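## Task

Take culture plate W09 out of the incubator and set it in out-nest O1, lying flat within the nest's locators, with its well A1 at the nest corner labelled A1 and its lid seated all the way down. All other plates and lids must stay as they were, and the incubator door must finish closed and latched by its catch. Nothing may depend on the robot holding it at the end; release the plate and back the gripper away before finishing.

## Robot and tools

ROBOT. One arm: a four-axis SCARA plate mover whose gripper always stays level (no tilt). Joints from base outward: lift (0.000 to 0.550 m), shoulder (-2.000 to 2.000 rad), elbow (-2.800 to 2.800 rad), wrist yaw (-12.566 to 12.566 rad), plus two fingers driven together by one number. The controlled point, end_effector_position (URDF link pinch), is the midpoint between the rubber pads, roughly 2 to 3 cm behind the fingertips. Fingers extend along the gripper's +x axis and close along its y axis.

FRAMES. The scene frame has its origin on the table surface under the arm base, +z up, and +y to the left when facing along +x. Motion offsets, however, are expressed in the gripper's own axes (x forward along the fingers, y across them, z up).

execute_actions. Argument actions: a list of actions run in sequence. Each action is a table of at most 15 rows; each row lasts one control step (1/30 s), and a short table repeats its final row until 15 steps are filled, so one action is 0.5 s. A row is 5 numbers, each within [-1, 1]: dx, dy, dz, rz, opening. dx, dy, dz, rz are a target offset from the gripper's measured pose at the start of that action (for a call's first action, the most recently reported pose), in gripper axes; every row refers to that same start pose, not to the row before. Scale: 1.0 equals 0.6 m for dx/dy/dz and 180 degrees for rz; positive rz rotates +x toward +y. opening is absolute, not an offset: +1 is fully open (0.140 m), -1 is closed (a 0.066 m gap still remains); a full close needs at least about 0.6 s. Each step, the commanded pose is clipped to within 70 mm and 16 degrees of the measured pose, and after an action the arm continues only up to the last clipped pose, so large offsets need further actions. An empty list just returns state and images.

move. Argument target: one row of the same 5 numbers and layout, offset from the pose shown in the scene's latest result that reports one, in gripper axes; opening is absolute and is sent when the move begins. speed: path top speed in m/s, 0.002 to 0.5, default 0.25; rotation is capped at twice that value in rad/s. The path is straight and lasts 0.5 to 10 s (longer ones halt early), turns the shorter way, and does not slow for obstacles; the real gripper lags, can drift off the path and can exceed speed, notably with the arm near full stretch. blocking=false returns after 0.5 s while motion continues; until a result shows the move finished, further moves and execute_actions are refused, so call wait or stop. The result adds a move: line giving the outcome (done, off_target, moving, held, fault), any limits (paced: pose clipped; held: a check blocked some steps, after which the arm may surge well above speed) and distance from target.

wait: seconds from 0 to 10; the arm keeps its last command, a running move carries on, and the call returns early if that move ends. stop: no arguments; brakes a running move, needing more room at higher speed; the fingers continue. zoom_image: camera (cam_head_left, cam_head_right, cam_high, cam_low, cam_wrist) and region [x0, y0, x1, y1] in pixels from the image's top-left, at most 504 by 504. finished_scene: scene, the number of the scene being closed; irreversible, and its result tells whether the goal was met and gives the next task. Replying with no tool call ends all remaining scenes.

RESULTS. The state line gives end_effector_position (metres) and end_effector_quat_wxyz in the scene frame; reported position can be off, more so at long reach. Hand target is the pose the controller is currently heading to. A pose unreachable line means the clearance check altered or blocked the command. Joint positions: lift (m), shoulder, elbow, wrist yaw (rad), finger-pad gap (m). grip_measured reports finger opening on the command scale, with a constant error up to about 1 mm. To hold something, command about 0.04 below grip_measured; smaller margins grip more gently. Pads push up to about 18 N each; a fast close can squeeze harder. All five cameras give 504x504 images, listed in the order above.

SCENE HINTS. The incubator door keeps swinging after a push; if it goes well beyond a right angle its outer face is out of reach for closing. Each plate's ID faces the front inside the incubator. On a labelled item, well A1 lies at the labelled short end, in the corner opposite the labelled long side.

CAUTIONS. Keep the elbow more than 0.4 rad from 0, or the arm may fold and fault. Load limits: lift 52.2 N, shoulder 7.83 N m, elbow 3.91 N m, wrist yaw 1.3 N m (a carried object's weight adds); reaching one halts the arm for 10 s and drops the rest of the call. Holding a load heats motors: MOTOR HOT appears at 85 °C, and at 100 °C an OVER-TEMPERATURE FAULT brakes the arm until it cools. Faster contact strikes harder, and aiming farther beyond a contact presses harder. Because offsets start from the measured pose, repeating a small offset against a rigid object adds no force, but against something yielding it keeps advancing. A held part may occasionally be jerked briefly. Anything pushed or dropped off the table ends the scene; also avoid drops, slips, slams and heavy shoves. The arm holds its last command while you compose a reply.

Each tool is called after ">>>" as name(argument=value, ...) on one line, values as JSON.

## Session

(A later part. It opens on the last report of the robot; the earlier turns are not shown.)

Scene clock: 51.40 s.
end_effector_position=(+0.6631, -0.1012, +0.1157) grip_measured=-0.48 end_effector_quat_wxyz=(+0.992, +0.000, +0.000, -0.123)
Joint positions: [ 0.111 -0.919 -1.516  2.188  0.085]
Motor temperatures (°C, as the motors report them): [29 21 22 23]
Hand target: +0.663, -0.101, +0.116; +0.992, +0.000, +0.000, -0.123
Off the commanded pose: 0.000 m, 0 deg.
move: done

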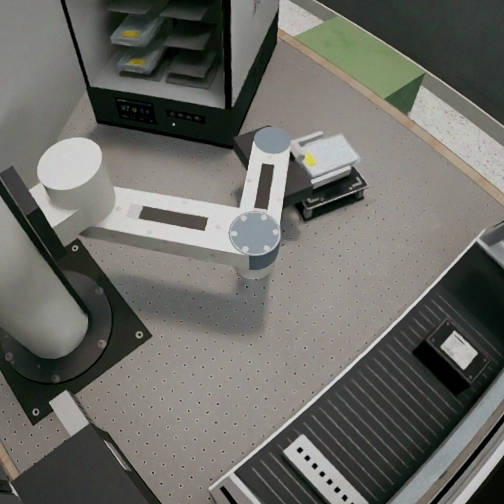

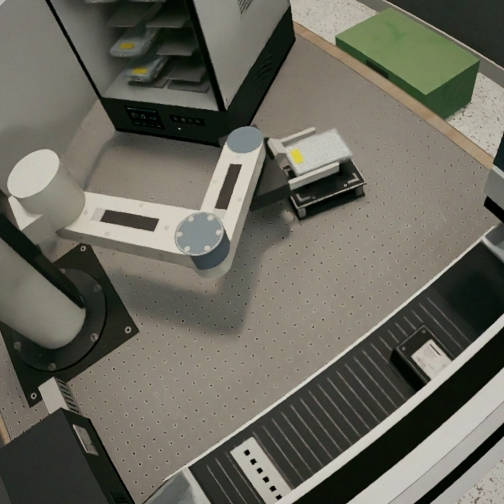

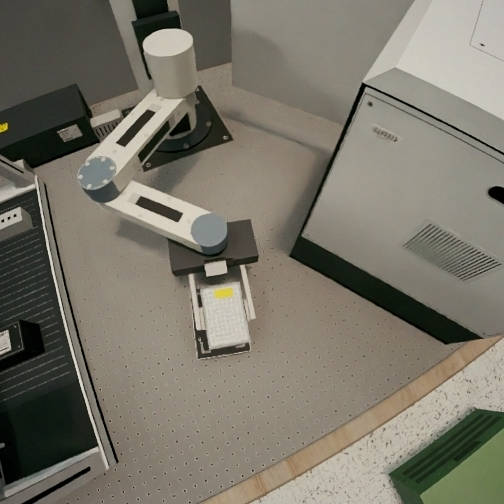

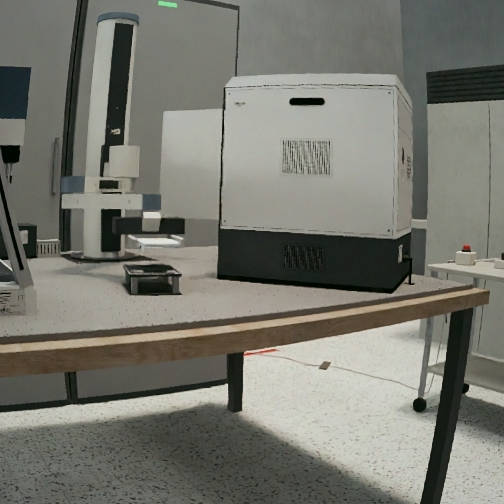

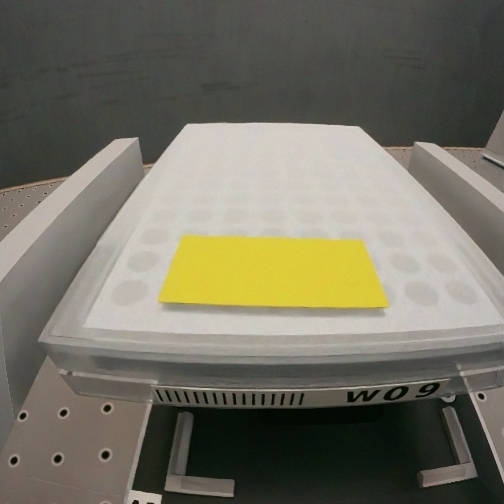

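>>> move(target=[0,-0.022,-0.065,-0.008,-0.53], speed=0.1)

>>> zoom_image(camera="cam_high", region=[160, 260, 280, 380])

>>> zoom_image(camera="cam_low", region=[105, 230, 205, 300])

Scene clock: 55.77 s.
end_effector_position=(+0.6599, -0.1141, +0.0767) grip_measured=-0.48 end_effector_quat_wxyz=(+0.991, +0.000, +0.000, -0.136)
Joint positions: [ 0.072 -0.947 -1.514  2.188  0.085]
Motor temperatures (°C, as the motors report them): [29 21 22 23]
Hand target: +0.660, -0.114, +0.077; +0.991, +0.000, +0.000, -0.136
Off the commanded pose: 0.000 m, 0 deg.
move: done

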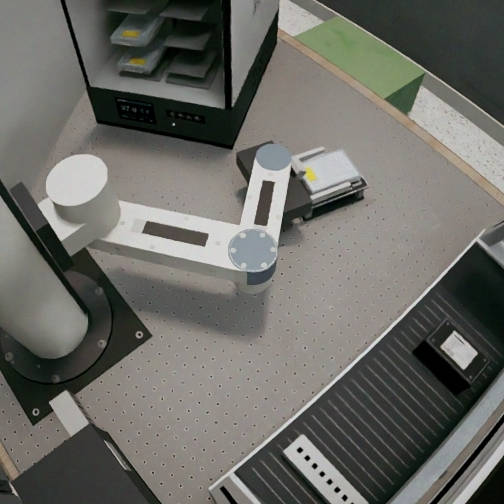

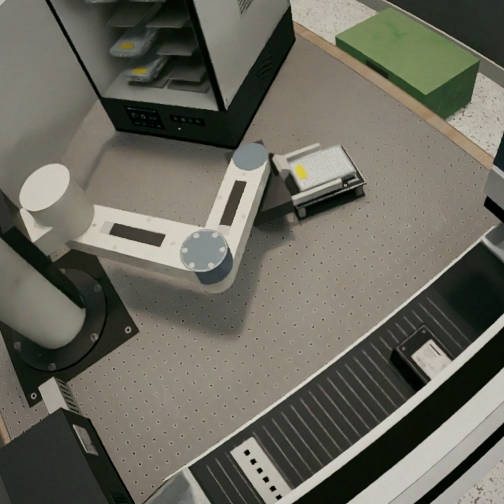

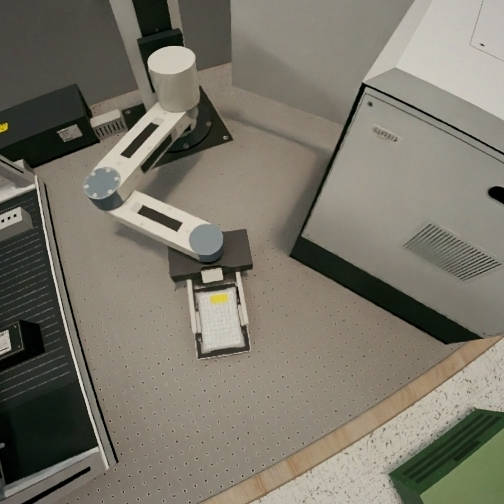

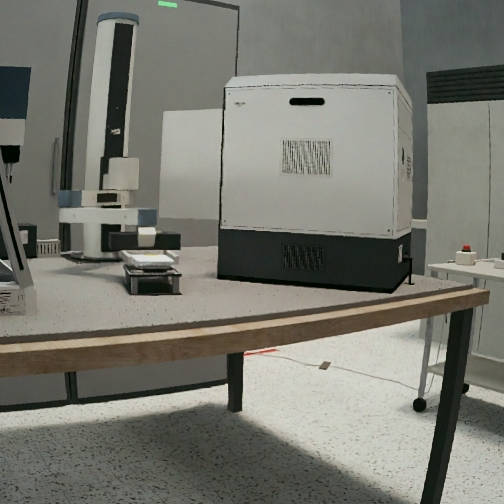

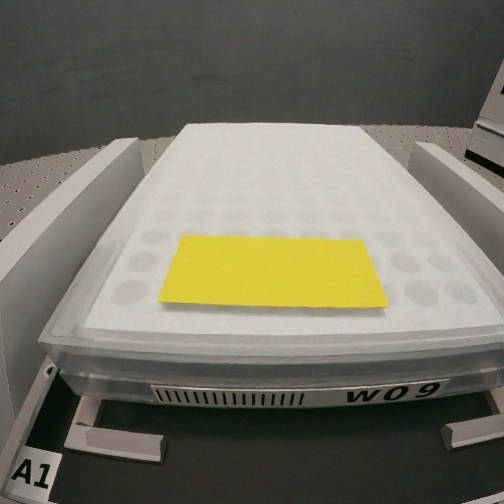

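Region (160, 260, 280, 380) of cam_high's 504x504 image, scaled by 4.200, with more detail than that image has.

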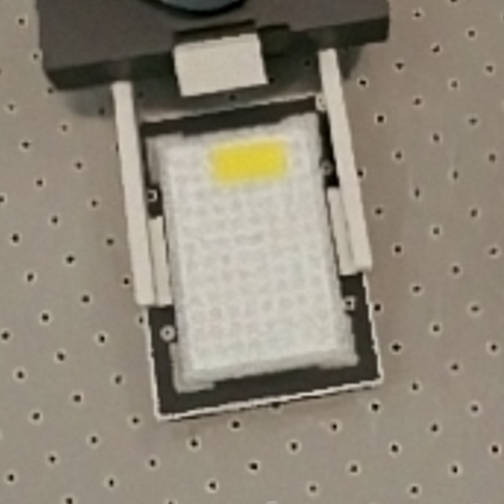

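Region (105, 230, 205, 300) of cam_low's 504x504 image, scaled by 5.040, with more detail than that image has; it fills the top 353 rows of this view, and the rest is white.

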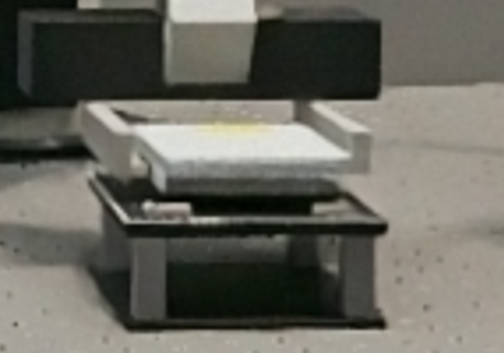

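>>> move(target=[-0.004,-0.0015,-0.006,0,-0.53], speed=0.03)

>>> zoom_image(camera="cam_high", region=[180, 280, 265, 365])

>>> zoom_image(camera="cam_low", region=[115, 245, 190, 285])

>>> zoom_image(camera="cam_head_right", region=[270, 130, 380, 220])

Scene clock: 63.57 s.
end_effector_position=(+0.6574, -0.1143, +0.0730) grip_measured=-0.48 end_effector_quat_wxyz=(+0.991, +0.000, +0.000, -0.136)
Joint positions: [ 0.068 -0.955 -1.501  2.183  0.085]
Motor temperatures (°C, as the motors report them): [29 21 22 23]
Hand target: +0.657, -0.114, +0.073; +0.991, +0.000, +0.000, -0.136
Off the commanded pose: 0.000 m, 0 deg.
move: done

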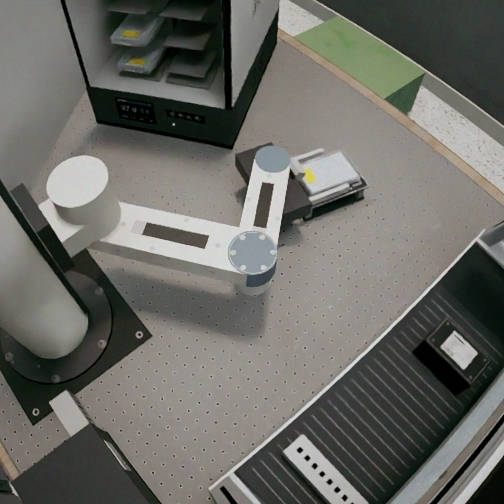

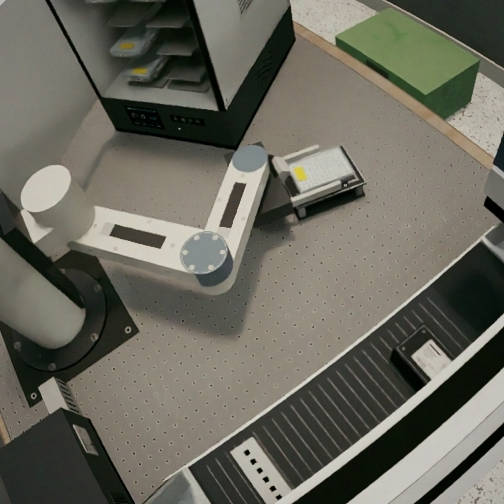

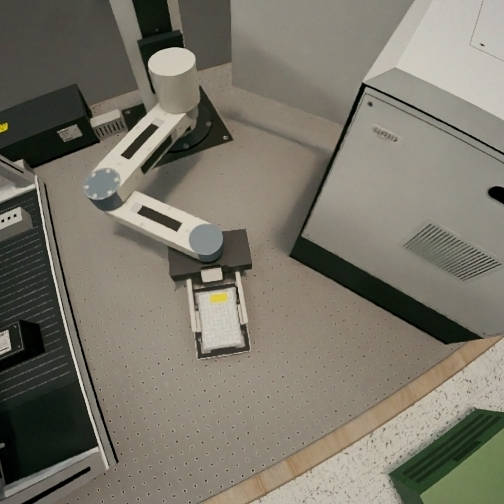

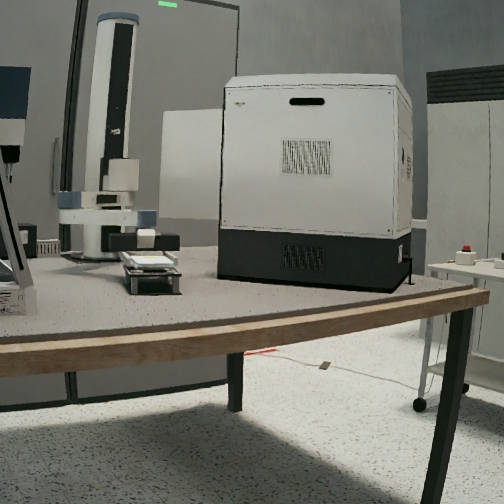

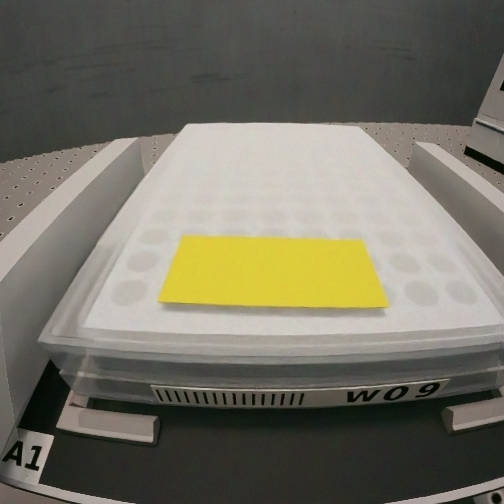

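Region (180, 280, 265, 365) of cam_high's 504x504 image, scaled by 5.929, with more detail than that image has.

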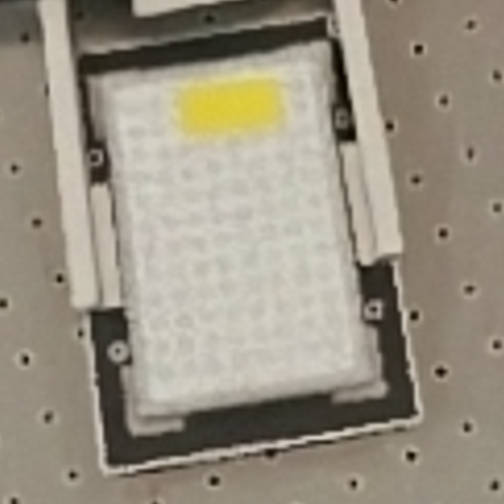

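Region (115, 245, 190, 285) of cam_low's 504x504 image, scaled by 6.720, with more detail than that image has; it fills the top 269 rows of this view, and the rest is white.

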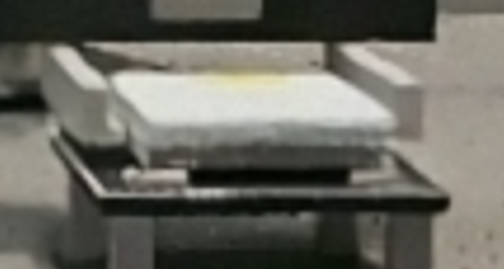

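Region (270, 130, 380, 220) of cam_head_right's 504x504 image, scaled by 4.582, with more detail than that image has; it fills the top 412 rows of this view, and the rest is white.

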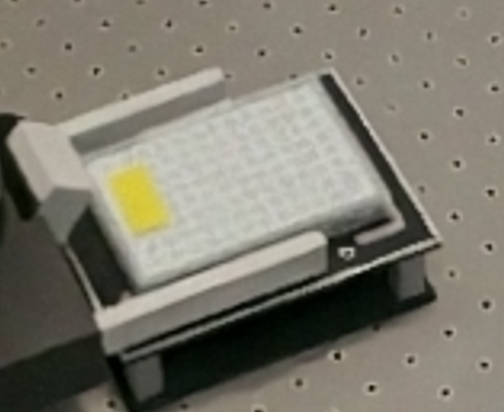

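>>> move(target=[0.0005,0,-0.005,0.004,-0.53], speed=0.02)

>>> zoom_image(camera="cam_high", region=[180, 280, 265, 365])

>>> zoom_image(camera="cam_wrist", region=[0, 330, 200, 470])

Scene clock: 68.07 s.
end_effector_position=(+0.6576, -0.1148, +0.0701) grip_measured=-0.48 end_effector_quat_wxyz=(+0.991, +0.000, +0.000, -0.131)
Joint positions: [ 0.065 -0.959 -1.503  2.2    0.085]
Motor temperatures (°C, as the motors report them): [29 21 22 23]
Hand target: +0.658, -0.114, +0.070; +0.992, +0.000, +0.000, -0.130
Off the commanded pose: 0.000 m, 0 deg.
move: done

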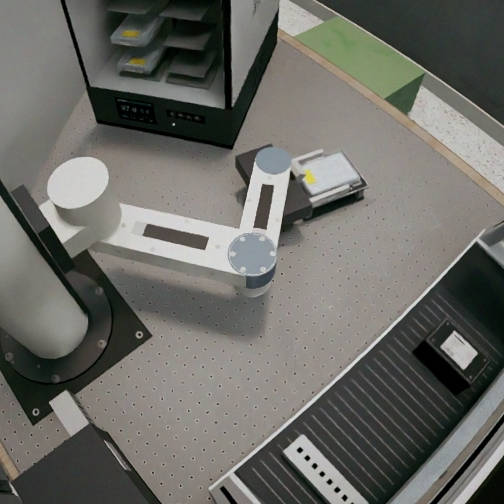

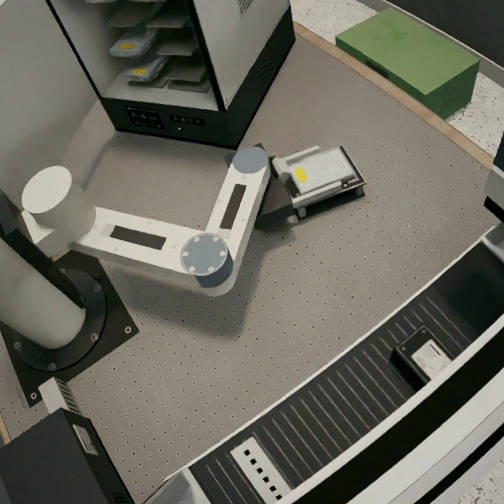

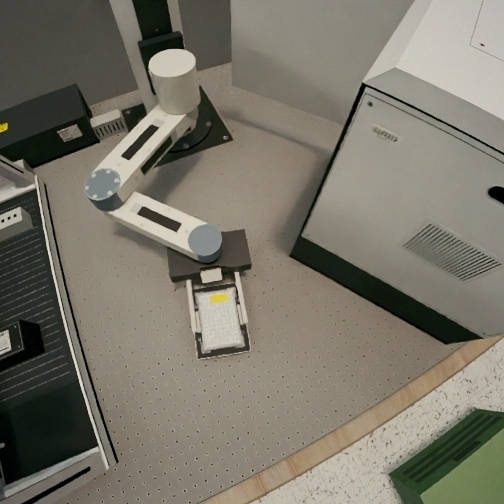

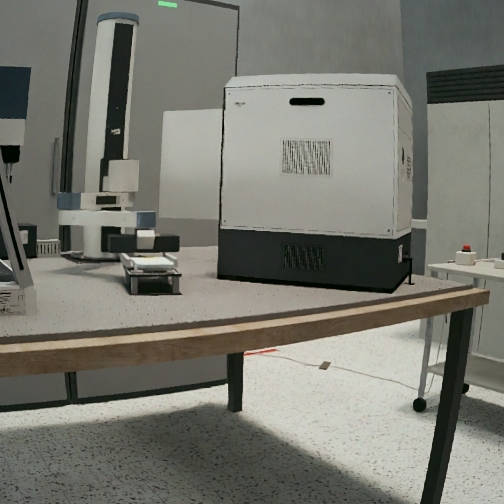

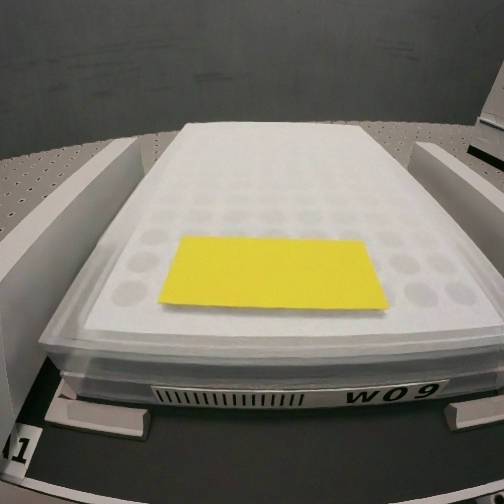

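Region (180, 280, 265, 365) of cam_high's 504x504 image, scaled by 5.929, with more detail than that image has.

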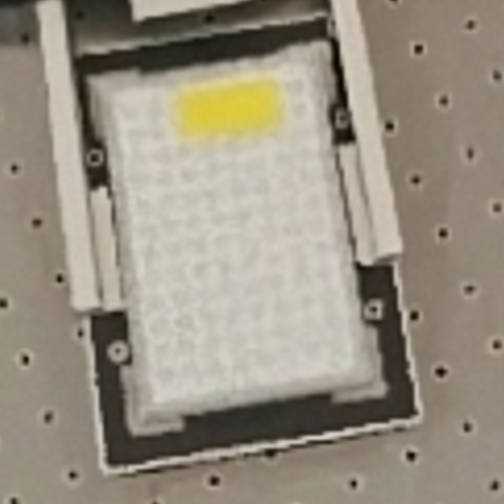

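Region (0, 330, 200, 470) of cam_wrist's 504x504 image, scaled by 2.520, with more detail than that image has; it fills the top 353 rows of this view, and the rest is white.

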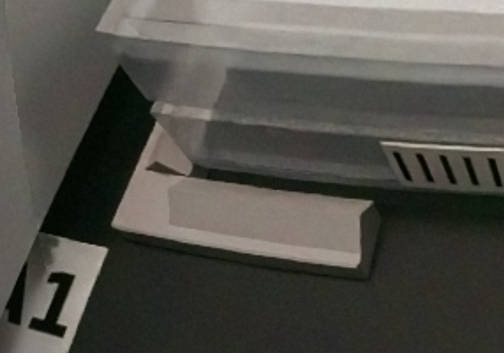

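>>> execute_actions(actions=[[[-0.0012,0,0.001,-0.002,-0.53]],[[0,0,-0.001,0,-0.53],[0,0,-0.002,0,-0.53],[0,0,-0.003,0,-0.53],[0,0,-0.004,0,-0.53]]])

>>> zoom_image(camera="cam_low", region=[115, 245, 190, 285])

Scene clock: 72.83 s.
end_effector_position=(+0.6568, -0.1152, +0.0683) grip_measured=-0.48 end_effector_quat_wxyz=(+0.991, +0.000, +0.000, -0.135)
Joint positions: [ 0.063 -0.959 -1.499  2.187  0.085]
Motor temperatures (°C, as the motors report them): [29 21 22 23]
Hand target: +0.657, -0.115, +0.068; +0.991, +0.000, +0.000, -0.134
Off the commanded pose: 0.000 m, 0 deg.

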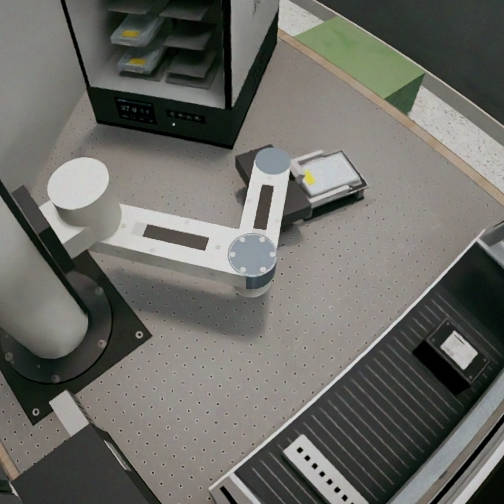

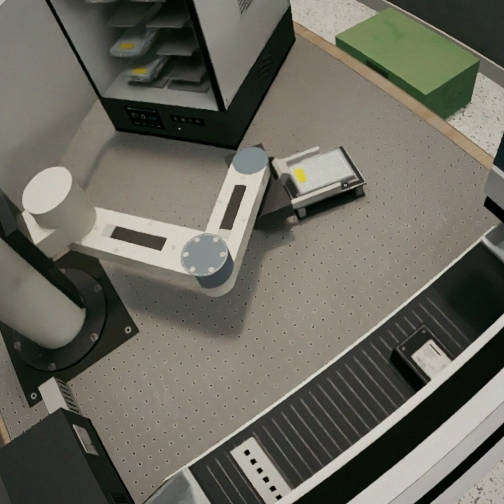

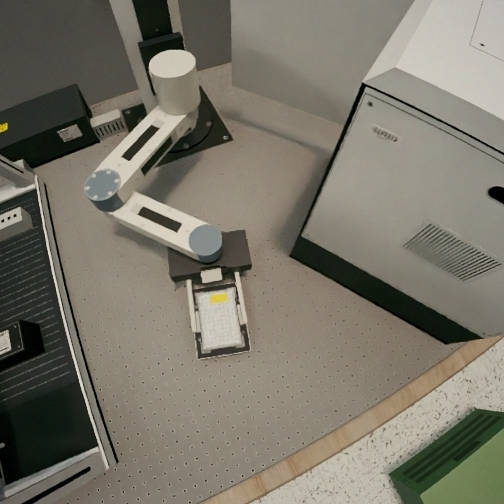

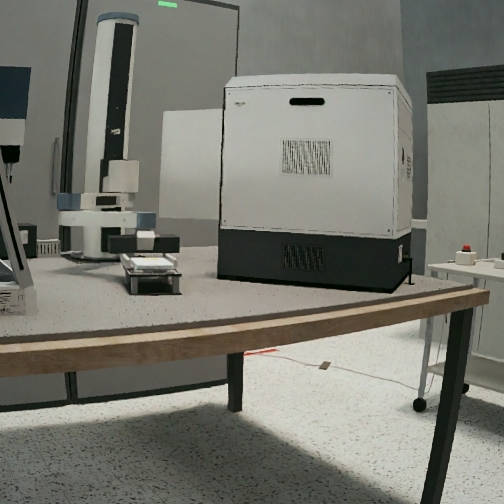

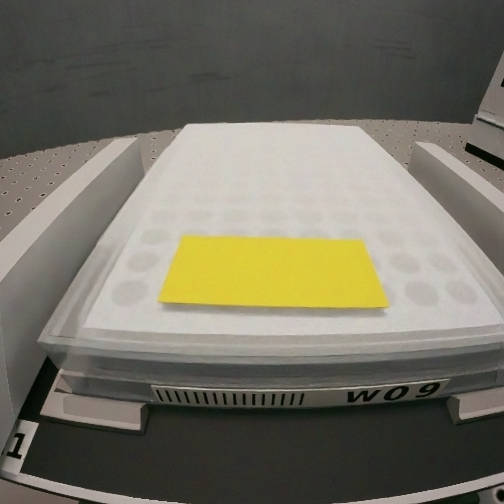

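Region (115, 245, 190, 285) of cam_low's 504x504 image, scaled by 6.720, with more detail than that image has; it fills the top 269 rows of this view, and the rest is white.

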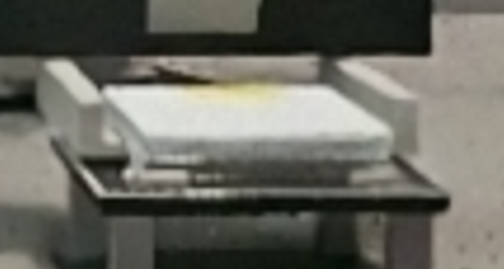

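Still nudged right by the left locators; follow it and go down.

>>> execute_actions(actions=[[[0,-0.0005,0,0,-0.53],[0,-0.0005,-0.001,0,-0.53],[0,-0.0005,-0.002,0,-0.53],[0,-0.0005,-0.003,0,-0.53]]])

>>> zoom_image(camera="cam_low", region=[115, 245, 190, 285])

Scene clock: 76.80 s.
end_effector_position=(+0.6567, -0.1154, +0.0668) grip_measured=-0.48 end_effector_quat_wxyz=(+0.991, +0.000, +0.000, -0.135)
Joint positions: [ 0.062 -0.96  -1.499  2.188  0.085]
Motor temperatures (°C, as the motors report them): [29 21 22 23]
Hand target: +0.657, -0.115, +0.066; +0.991, +0.000, +0.000, -0.135
Off the commanded pose: 0.000 m, 0 deg.

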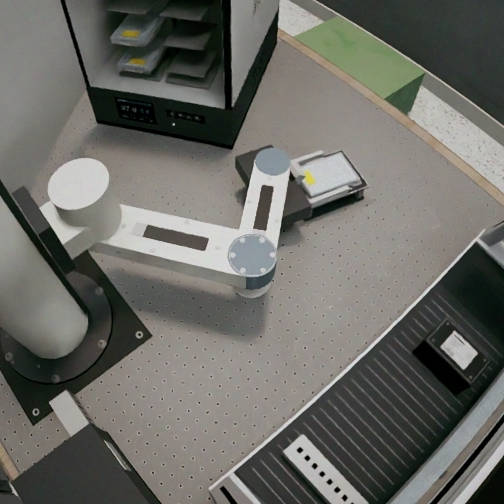

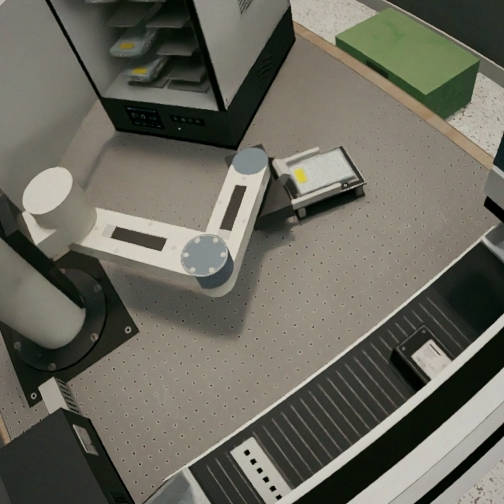

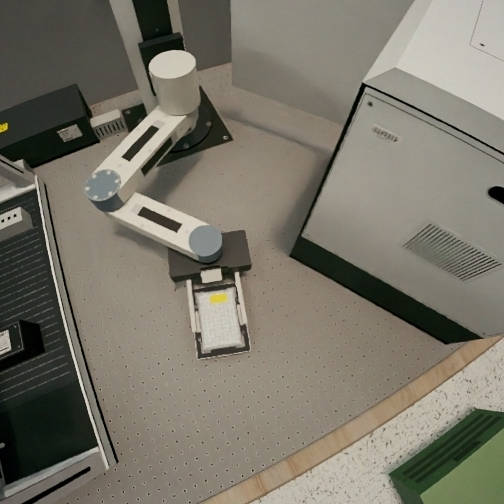

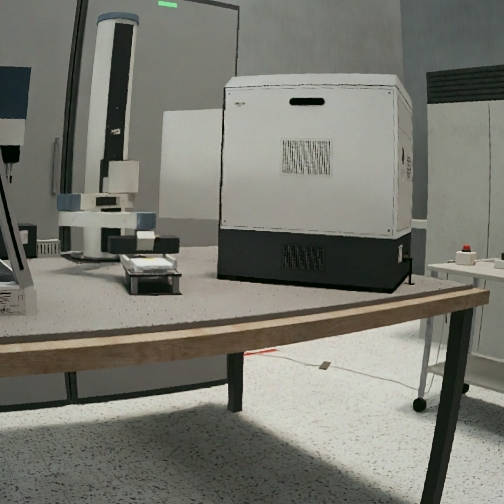

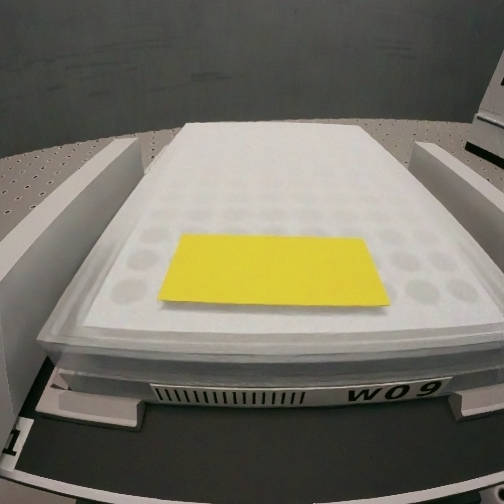

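Region (115, 245, 190, 285) of cam_low's 504x504 image, scaled by 6.720, with more detail than that image has; it fills the top 269 rows of this view, and the rest is white.

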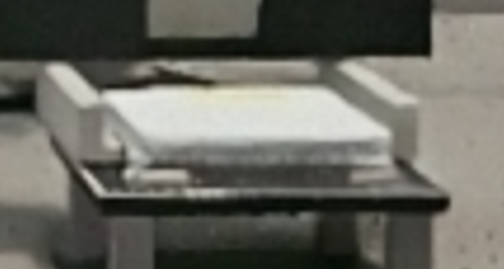

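>>> execute_actions(actions=[[[0,0,0.0005,0,-0.46],[0,0,0.0005,0,-0.42],[0,0,0.0005,0,0]]])

>>> move(target=[-0.03,0,0.1,0,0], speed=0.2)

Scene clock: 81.37 s.
end_effector_position=(+0.6567, -0.1154, +0.0672) grip_measured=+0.00 end_effector_quat_wxyz=(+0.991, +0.000, +0.000, -0.135)
Joint positions: [ 0.062 -0.96  -1.499  2.188  0.103]
Motor temperatures (°C, as the motors report them): [28 21 22 23]
Hand target: +0.657, -0.115, +0.067; +0.991, +0.000, +0.000, -0.135
Off the commanded pose: 0.000 m, 0 deg.

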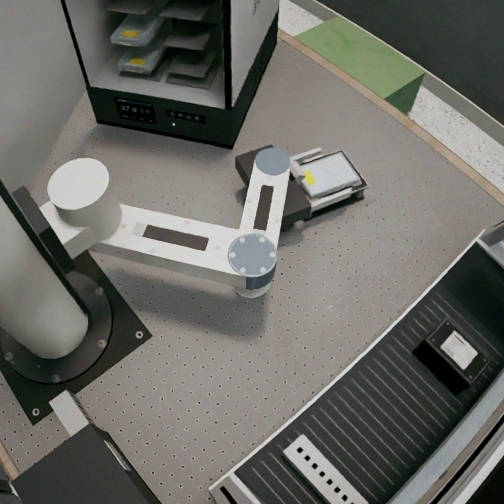

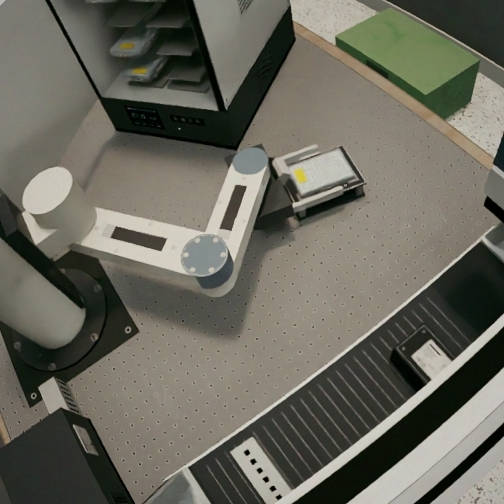

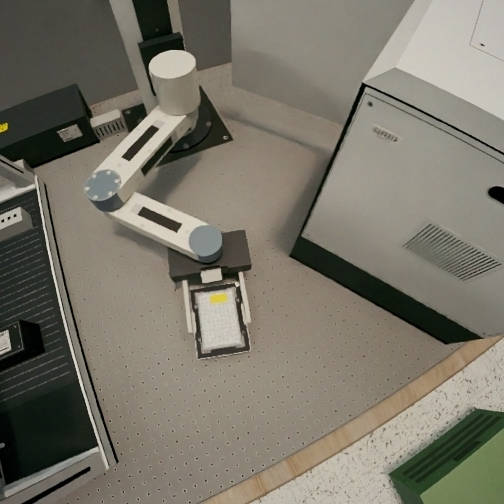

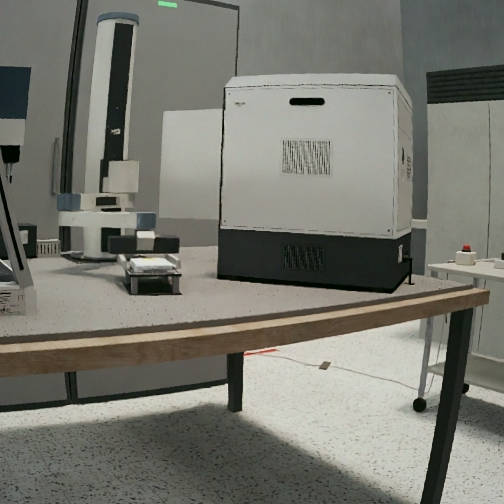

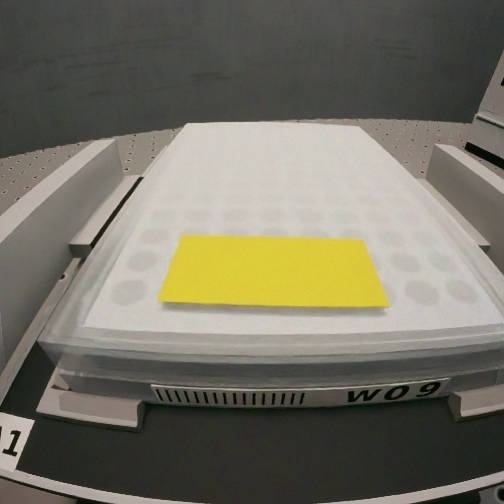

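Scene clock: 82.10 s.
end_effector_position=(+0.6394, -0.1105, +0.1272) grip_measured=+0.00 end_effector_quat_wxyz=(+0.991, +0.000, +0.000, -0.135)
Joint positions: [ 0.122 -0.996 -1.406  2.131  0.103]
Motor temperatures (°C, as the motors report them): [28 21 22 23]
Hand target: +0.639, -0.111, +0.127; +0.991, +0.000, +0.000, -0.135
Off the commanded pose: 0.000 m, 0 deg.
move: done

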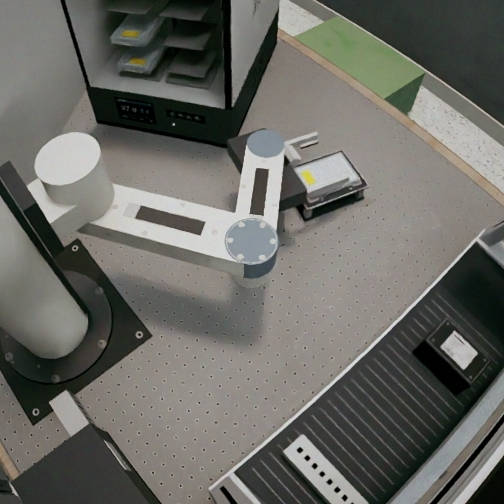

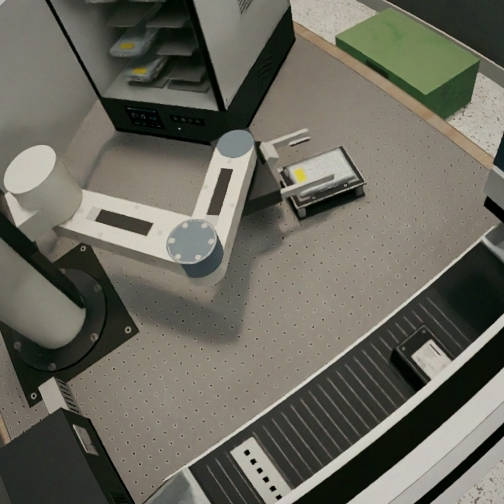

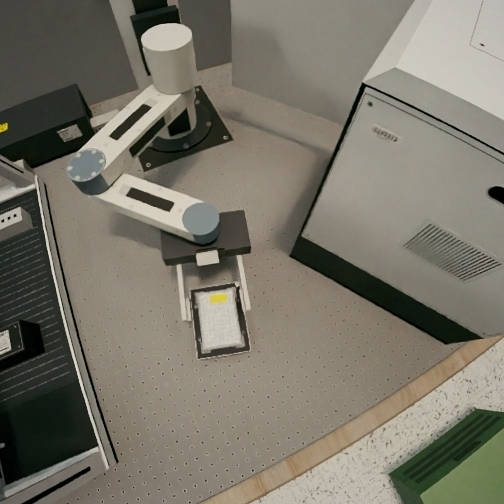

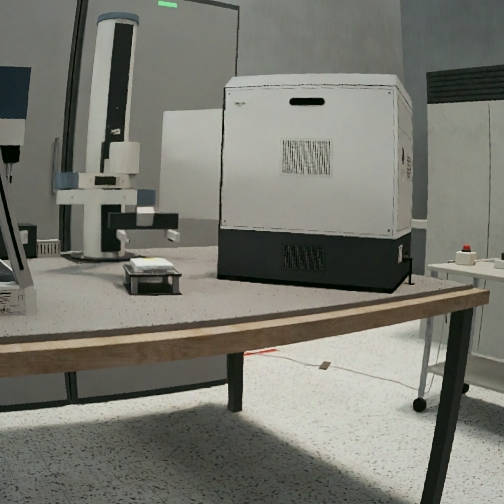

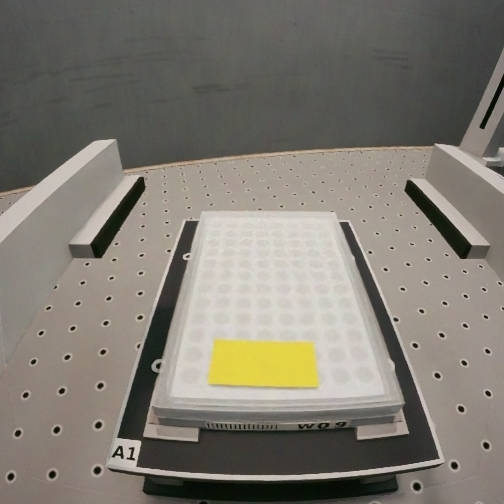

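>>> move(target=[-0.6,0.23,0.705,0.775,1], speed=0.5)

Scene clock: 87.10 s.
end_effector_position=(+0.3293, +0.1188, +0.5503) grip_measured=+1.00 end_effector_quat_wxyz=(+0.469, +0.000, +0.000, +0.883)
Joint positions: [ 0.545 -0.946 -0.916  4.027  0.14 ]
Motor temperatures (°C, as the motors report them): [28 21 22 23]
Hand target: +0.329, +0.119, +0.550; +0.469, +0.000, +0.000, +0.883
Off the commanded pose: 0.000 m, 0 deg.
move: done

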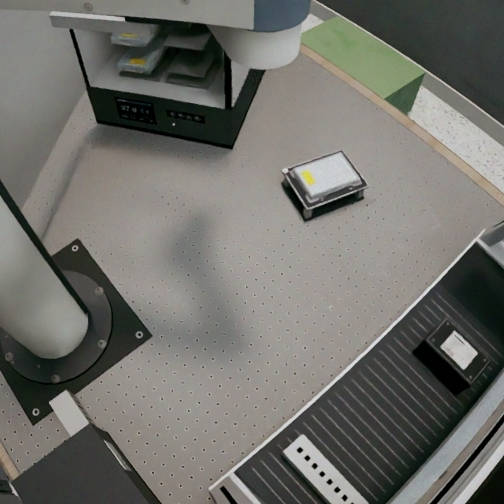

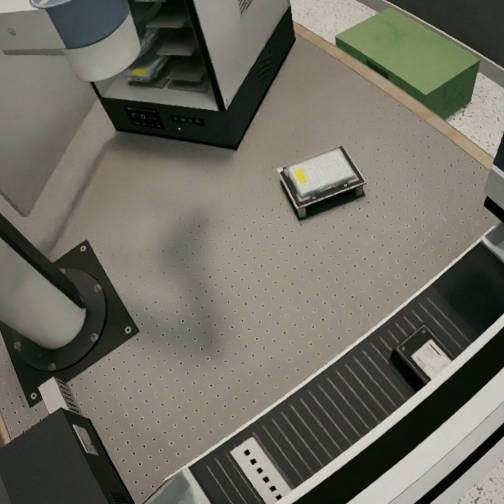

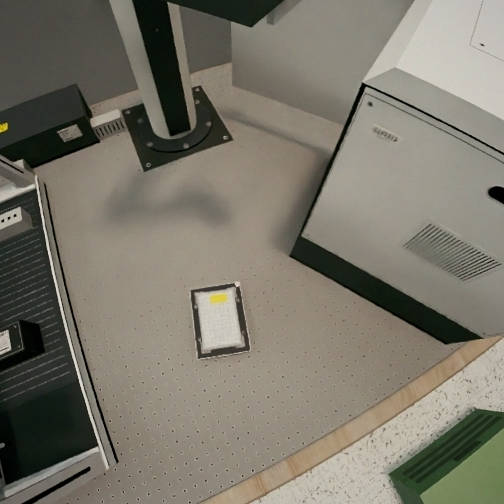

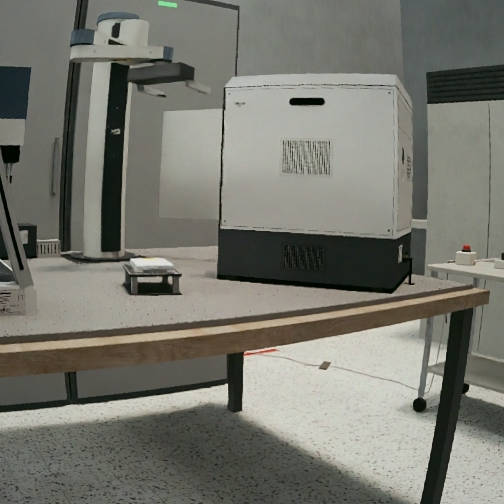

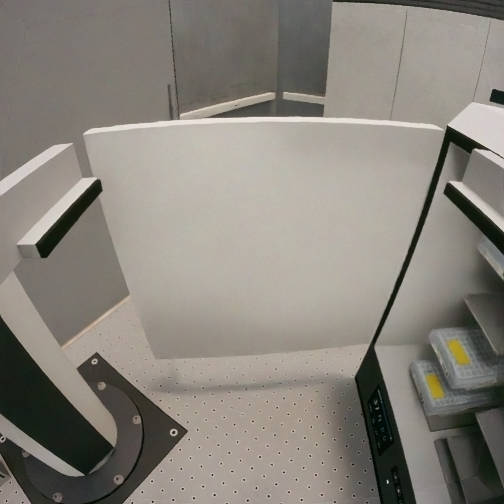

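>>> move(target=[0.27,-0.04,0.006,0,1], speed=0.3)

Scene clock: 97.17 s.
end_effector_position=(+0.2584, +0.2666, +0.5538) grip_measured=+1.00 end_effector_quat_wxyz=(+0.469, +0.000, +0.000, +0.883)
Joint positions: [ 0.549 -0.224 -0.865  3.254  0.14 ]
Motor temperatures (°C, as the motors report them): [28 21 22 23]
Hand target: +0.258, +0.267, +0.554; +0.469, +0.000, +0.000, +0.883
Off the commanded pose: 0.000 m, 0 deg.
move: done

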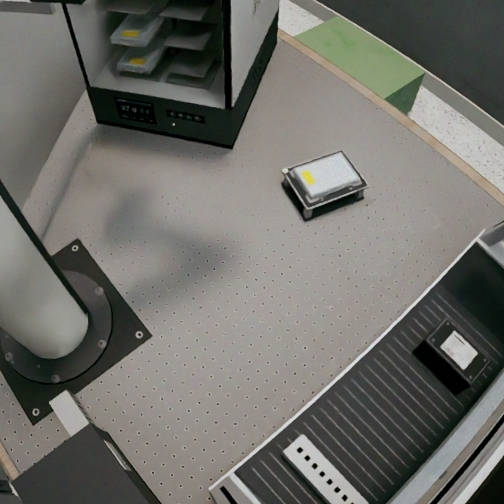

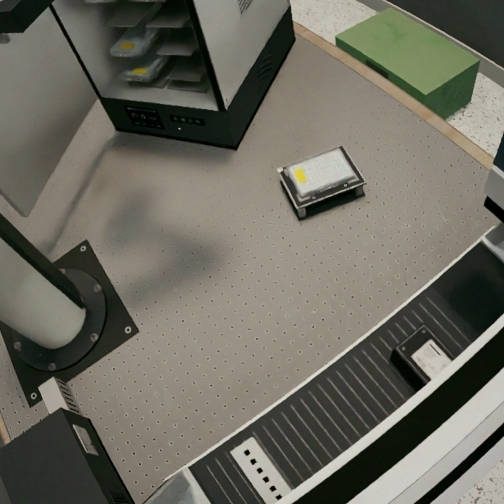

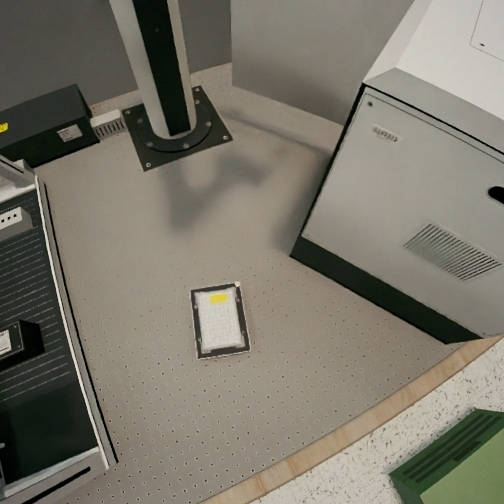

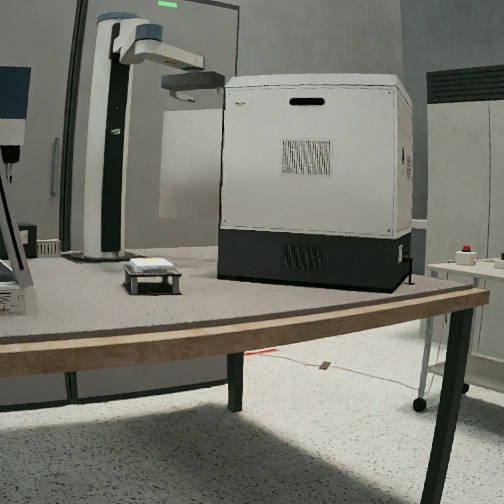

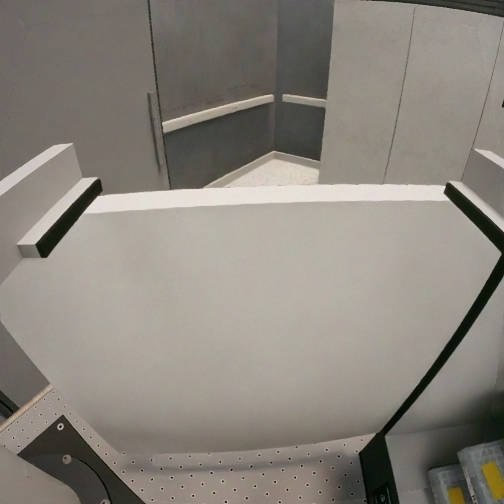

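>>> move(target=[0.29,-0.043,0,-0.48,1], speed=0.4)

Scene clock: 103.27 s.
end_effector_position=(+0.1820, +0.4252, +0.5538) grip_measured=+1.00 end_effector_quat_wxyz=(+0.946, +0.000, +0.000, +0.323)
Joint positions: [ 0.549  1.128 -1.497  1.027  0.14 ]
Motor temperatures (°C, as the motors report them): [28 21 22 23]
Hand target: +0.182, +0.425, +0.554; +0.946, +0.000, +0.000, +0.323
Off the commanded pose: 0.000 m, 0 deg.
move: done

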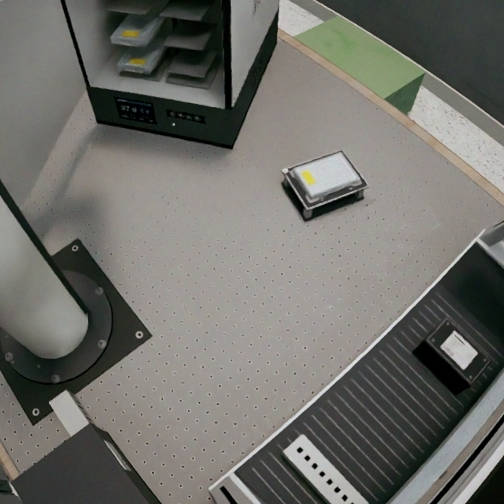

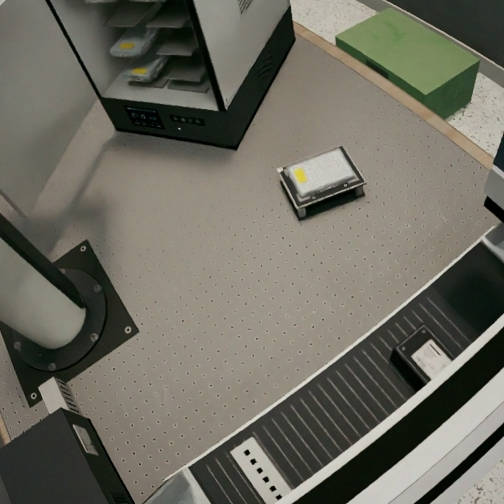

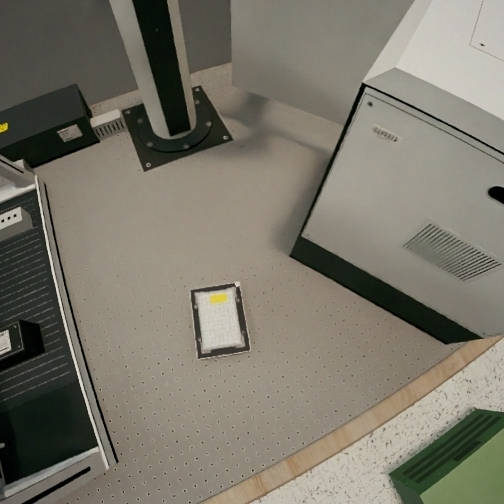

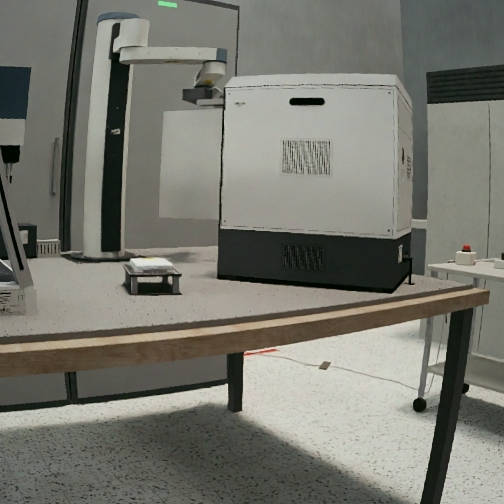

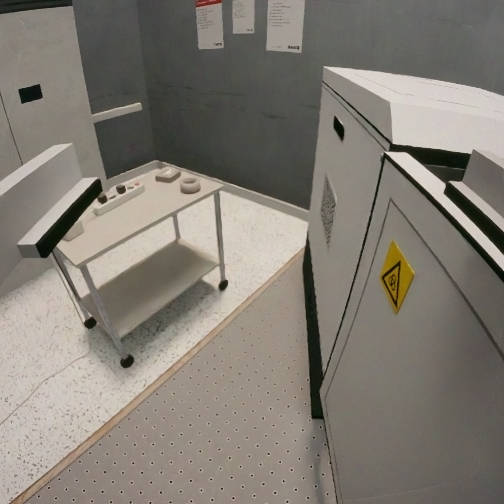

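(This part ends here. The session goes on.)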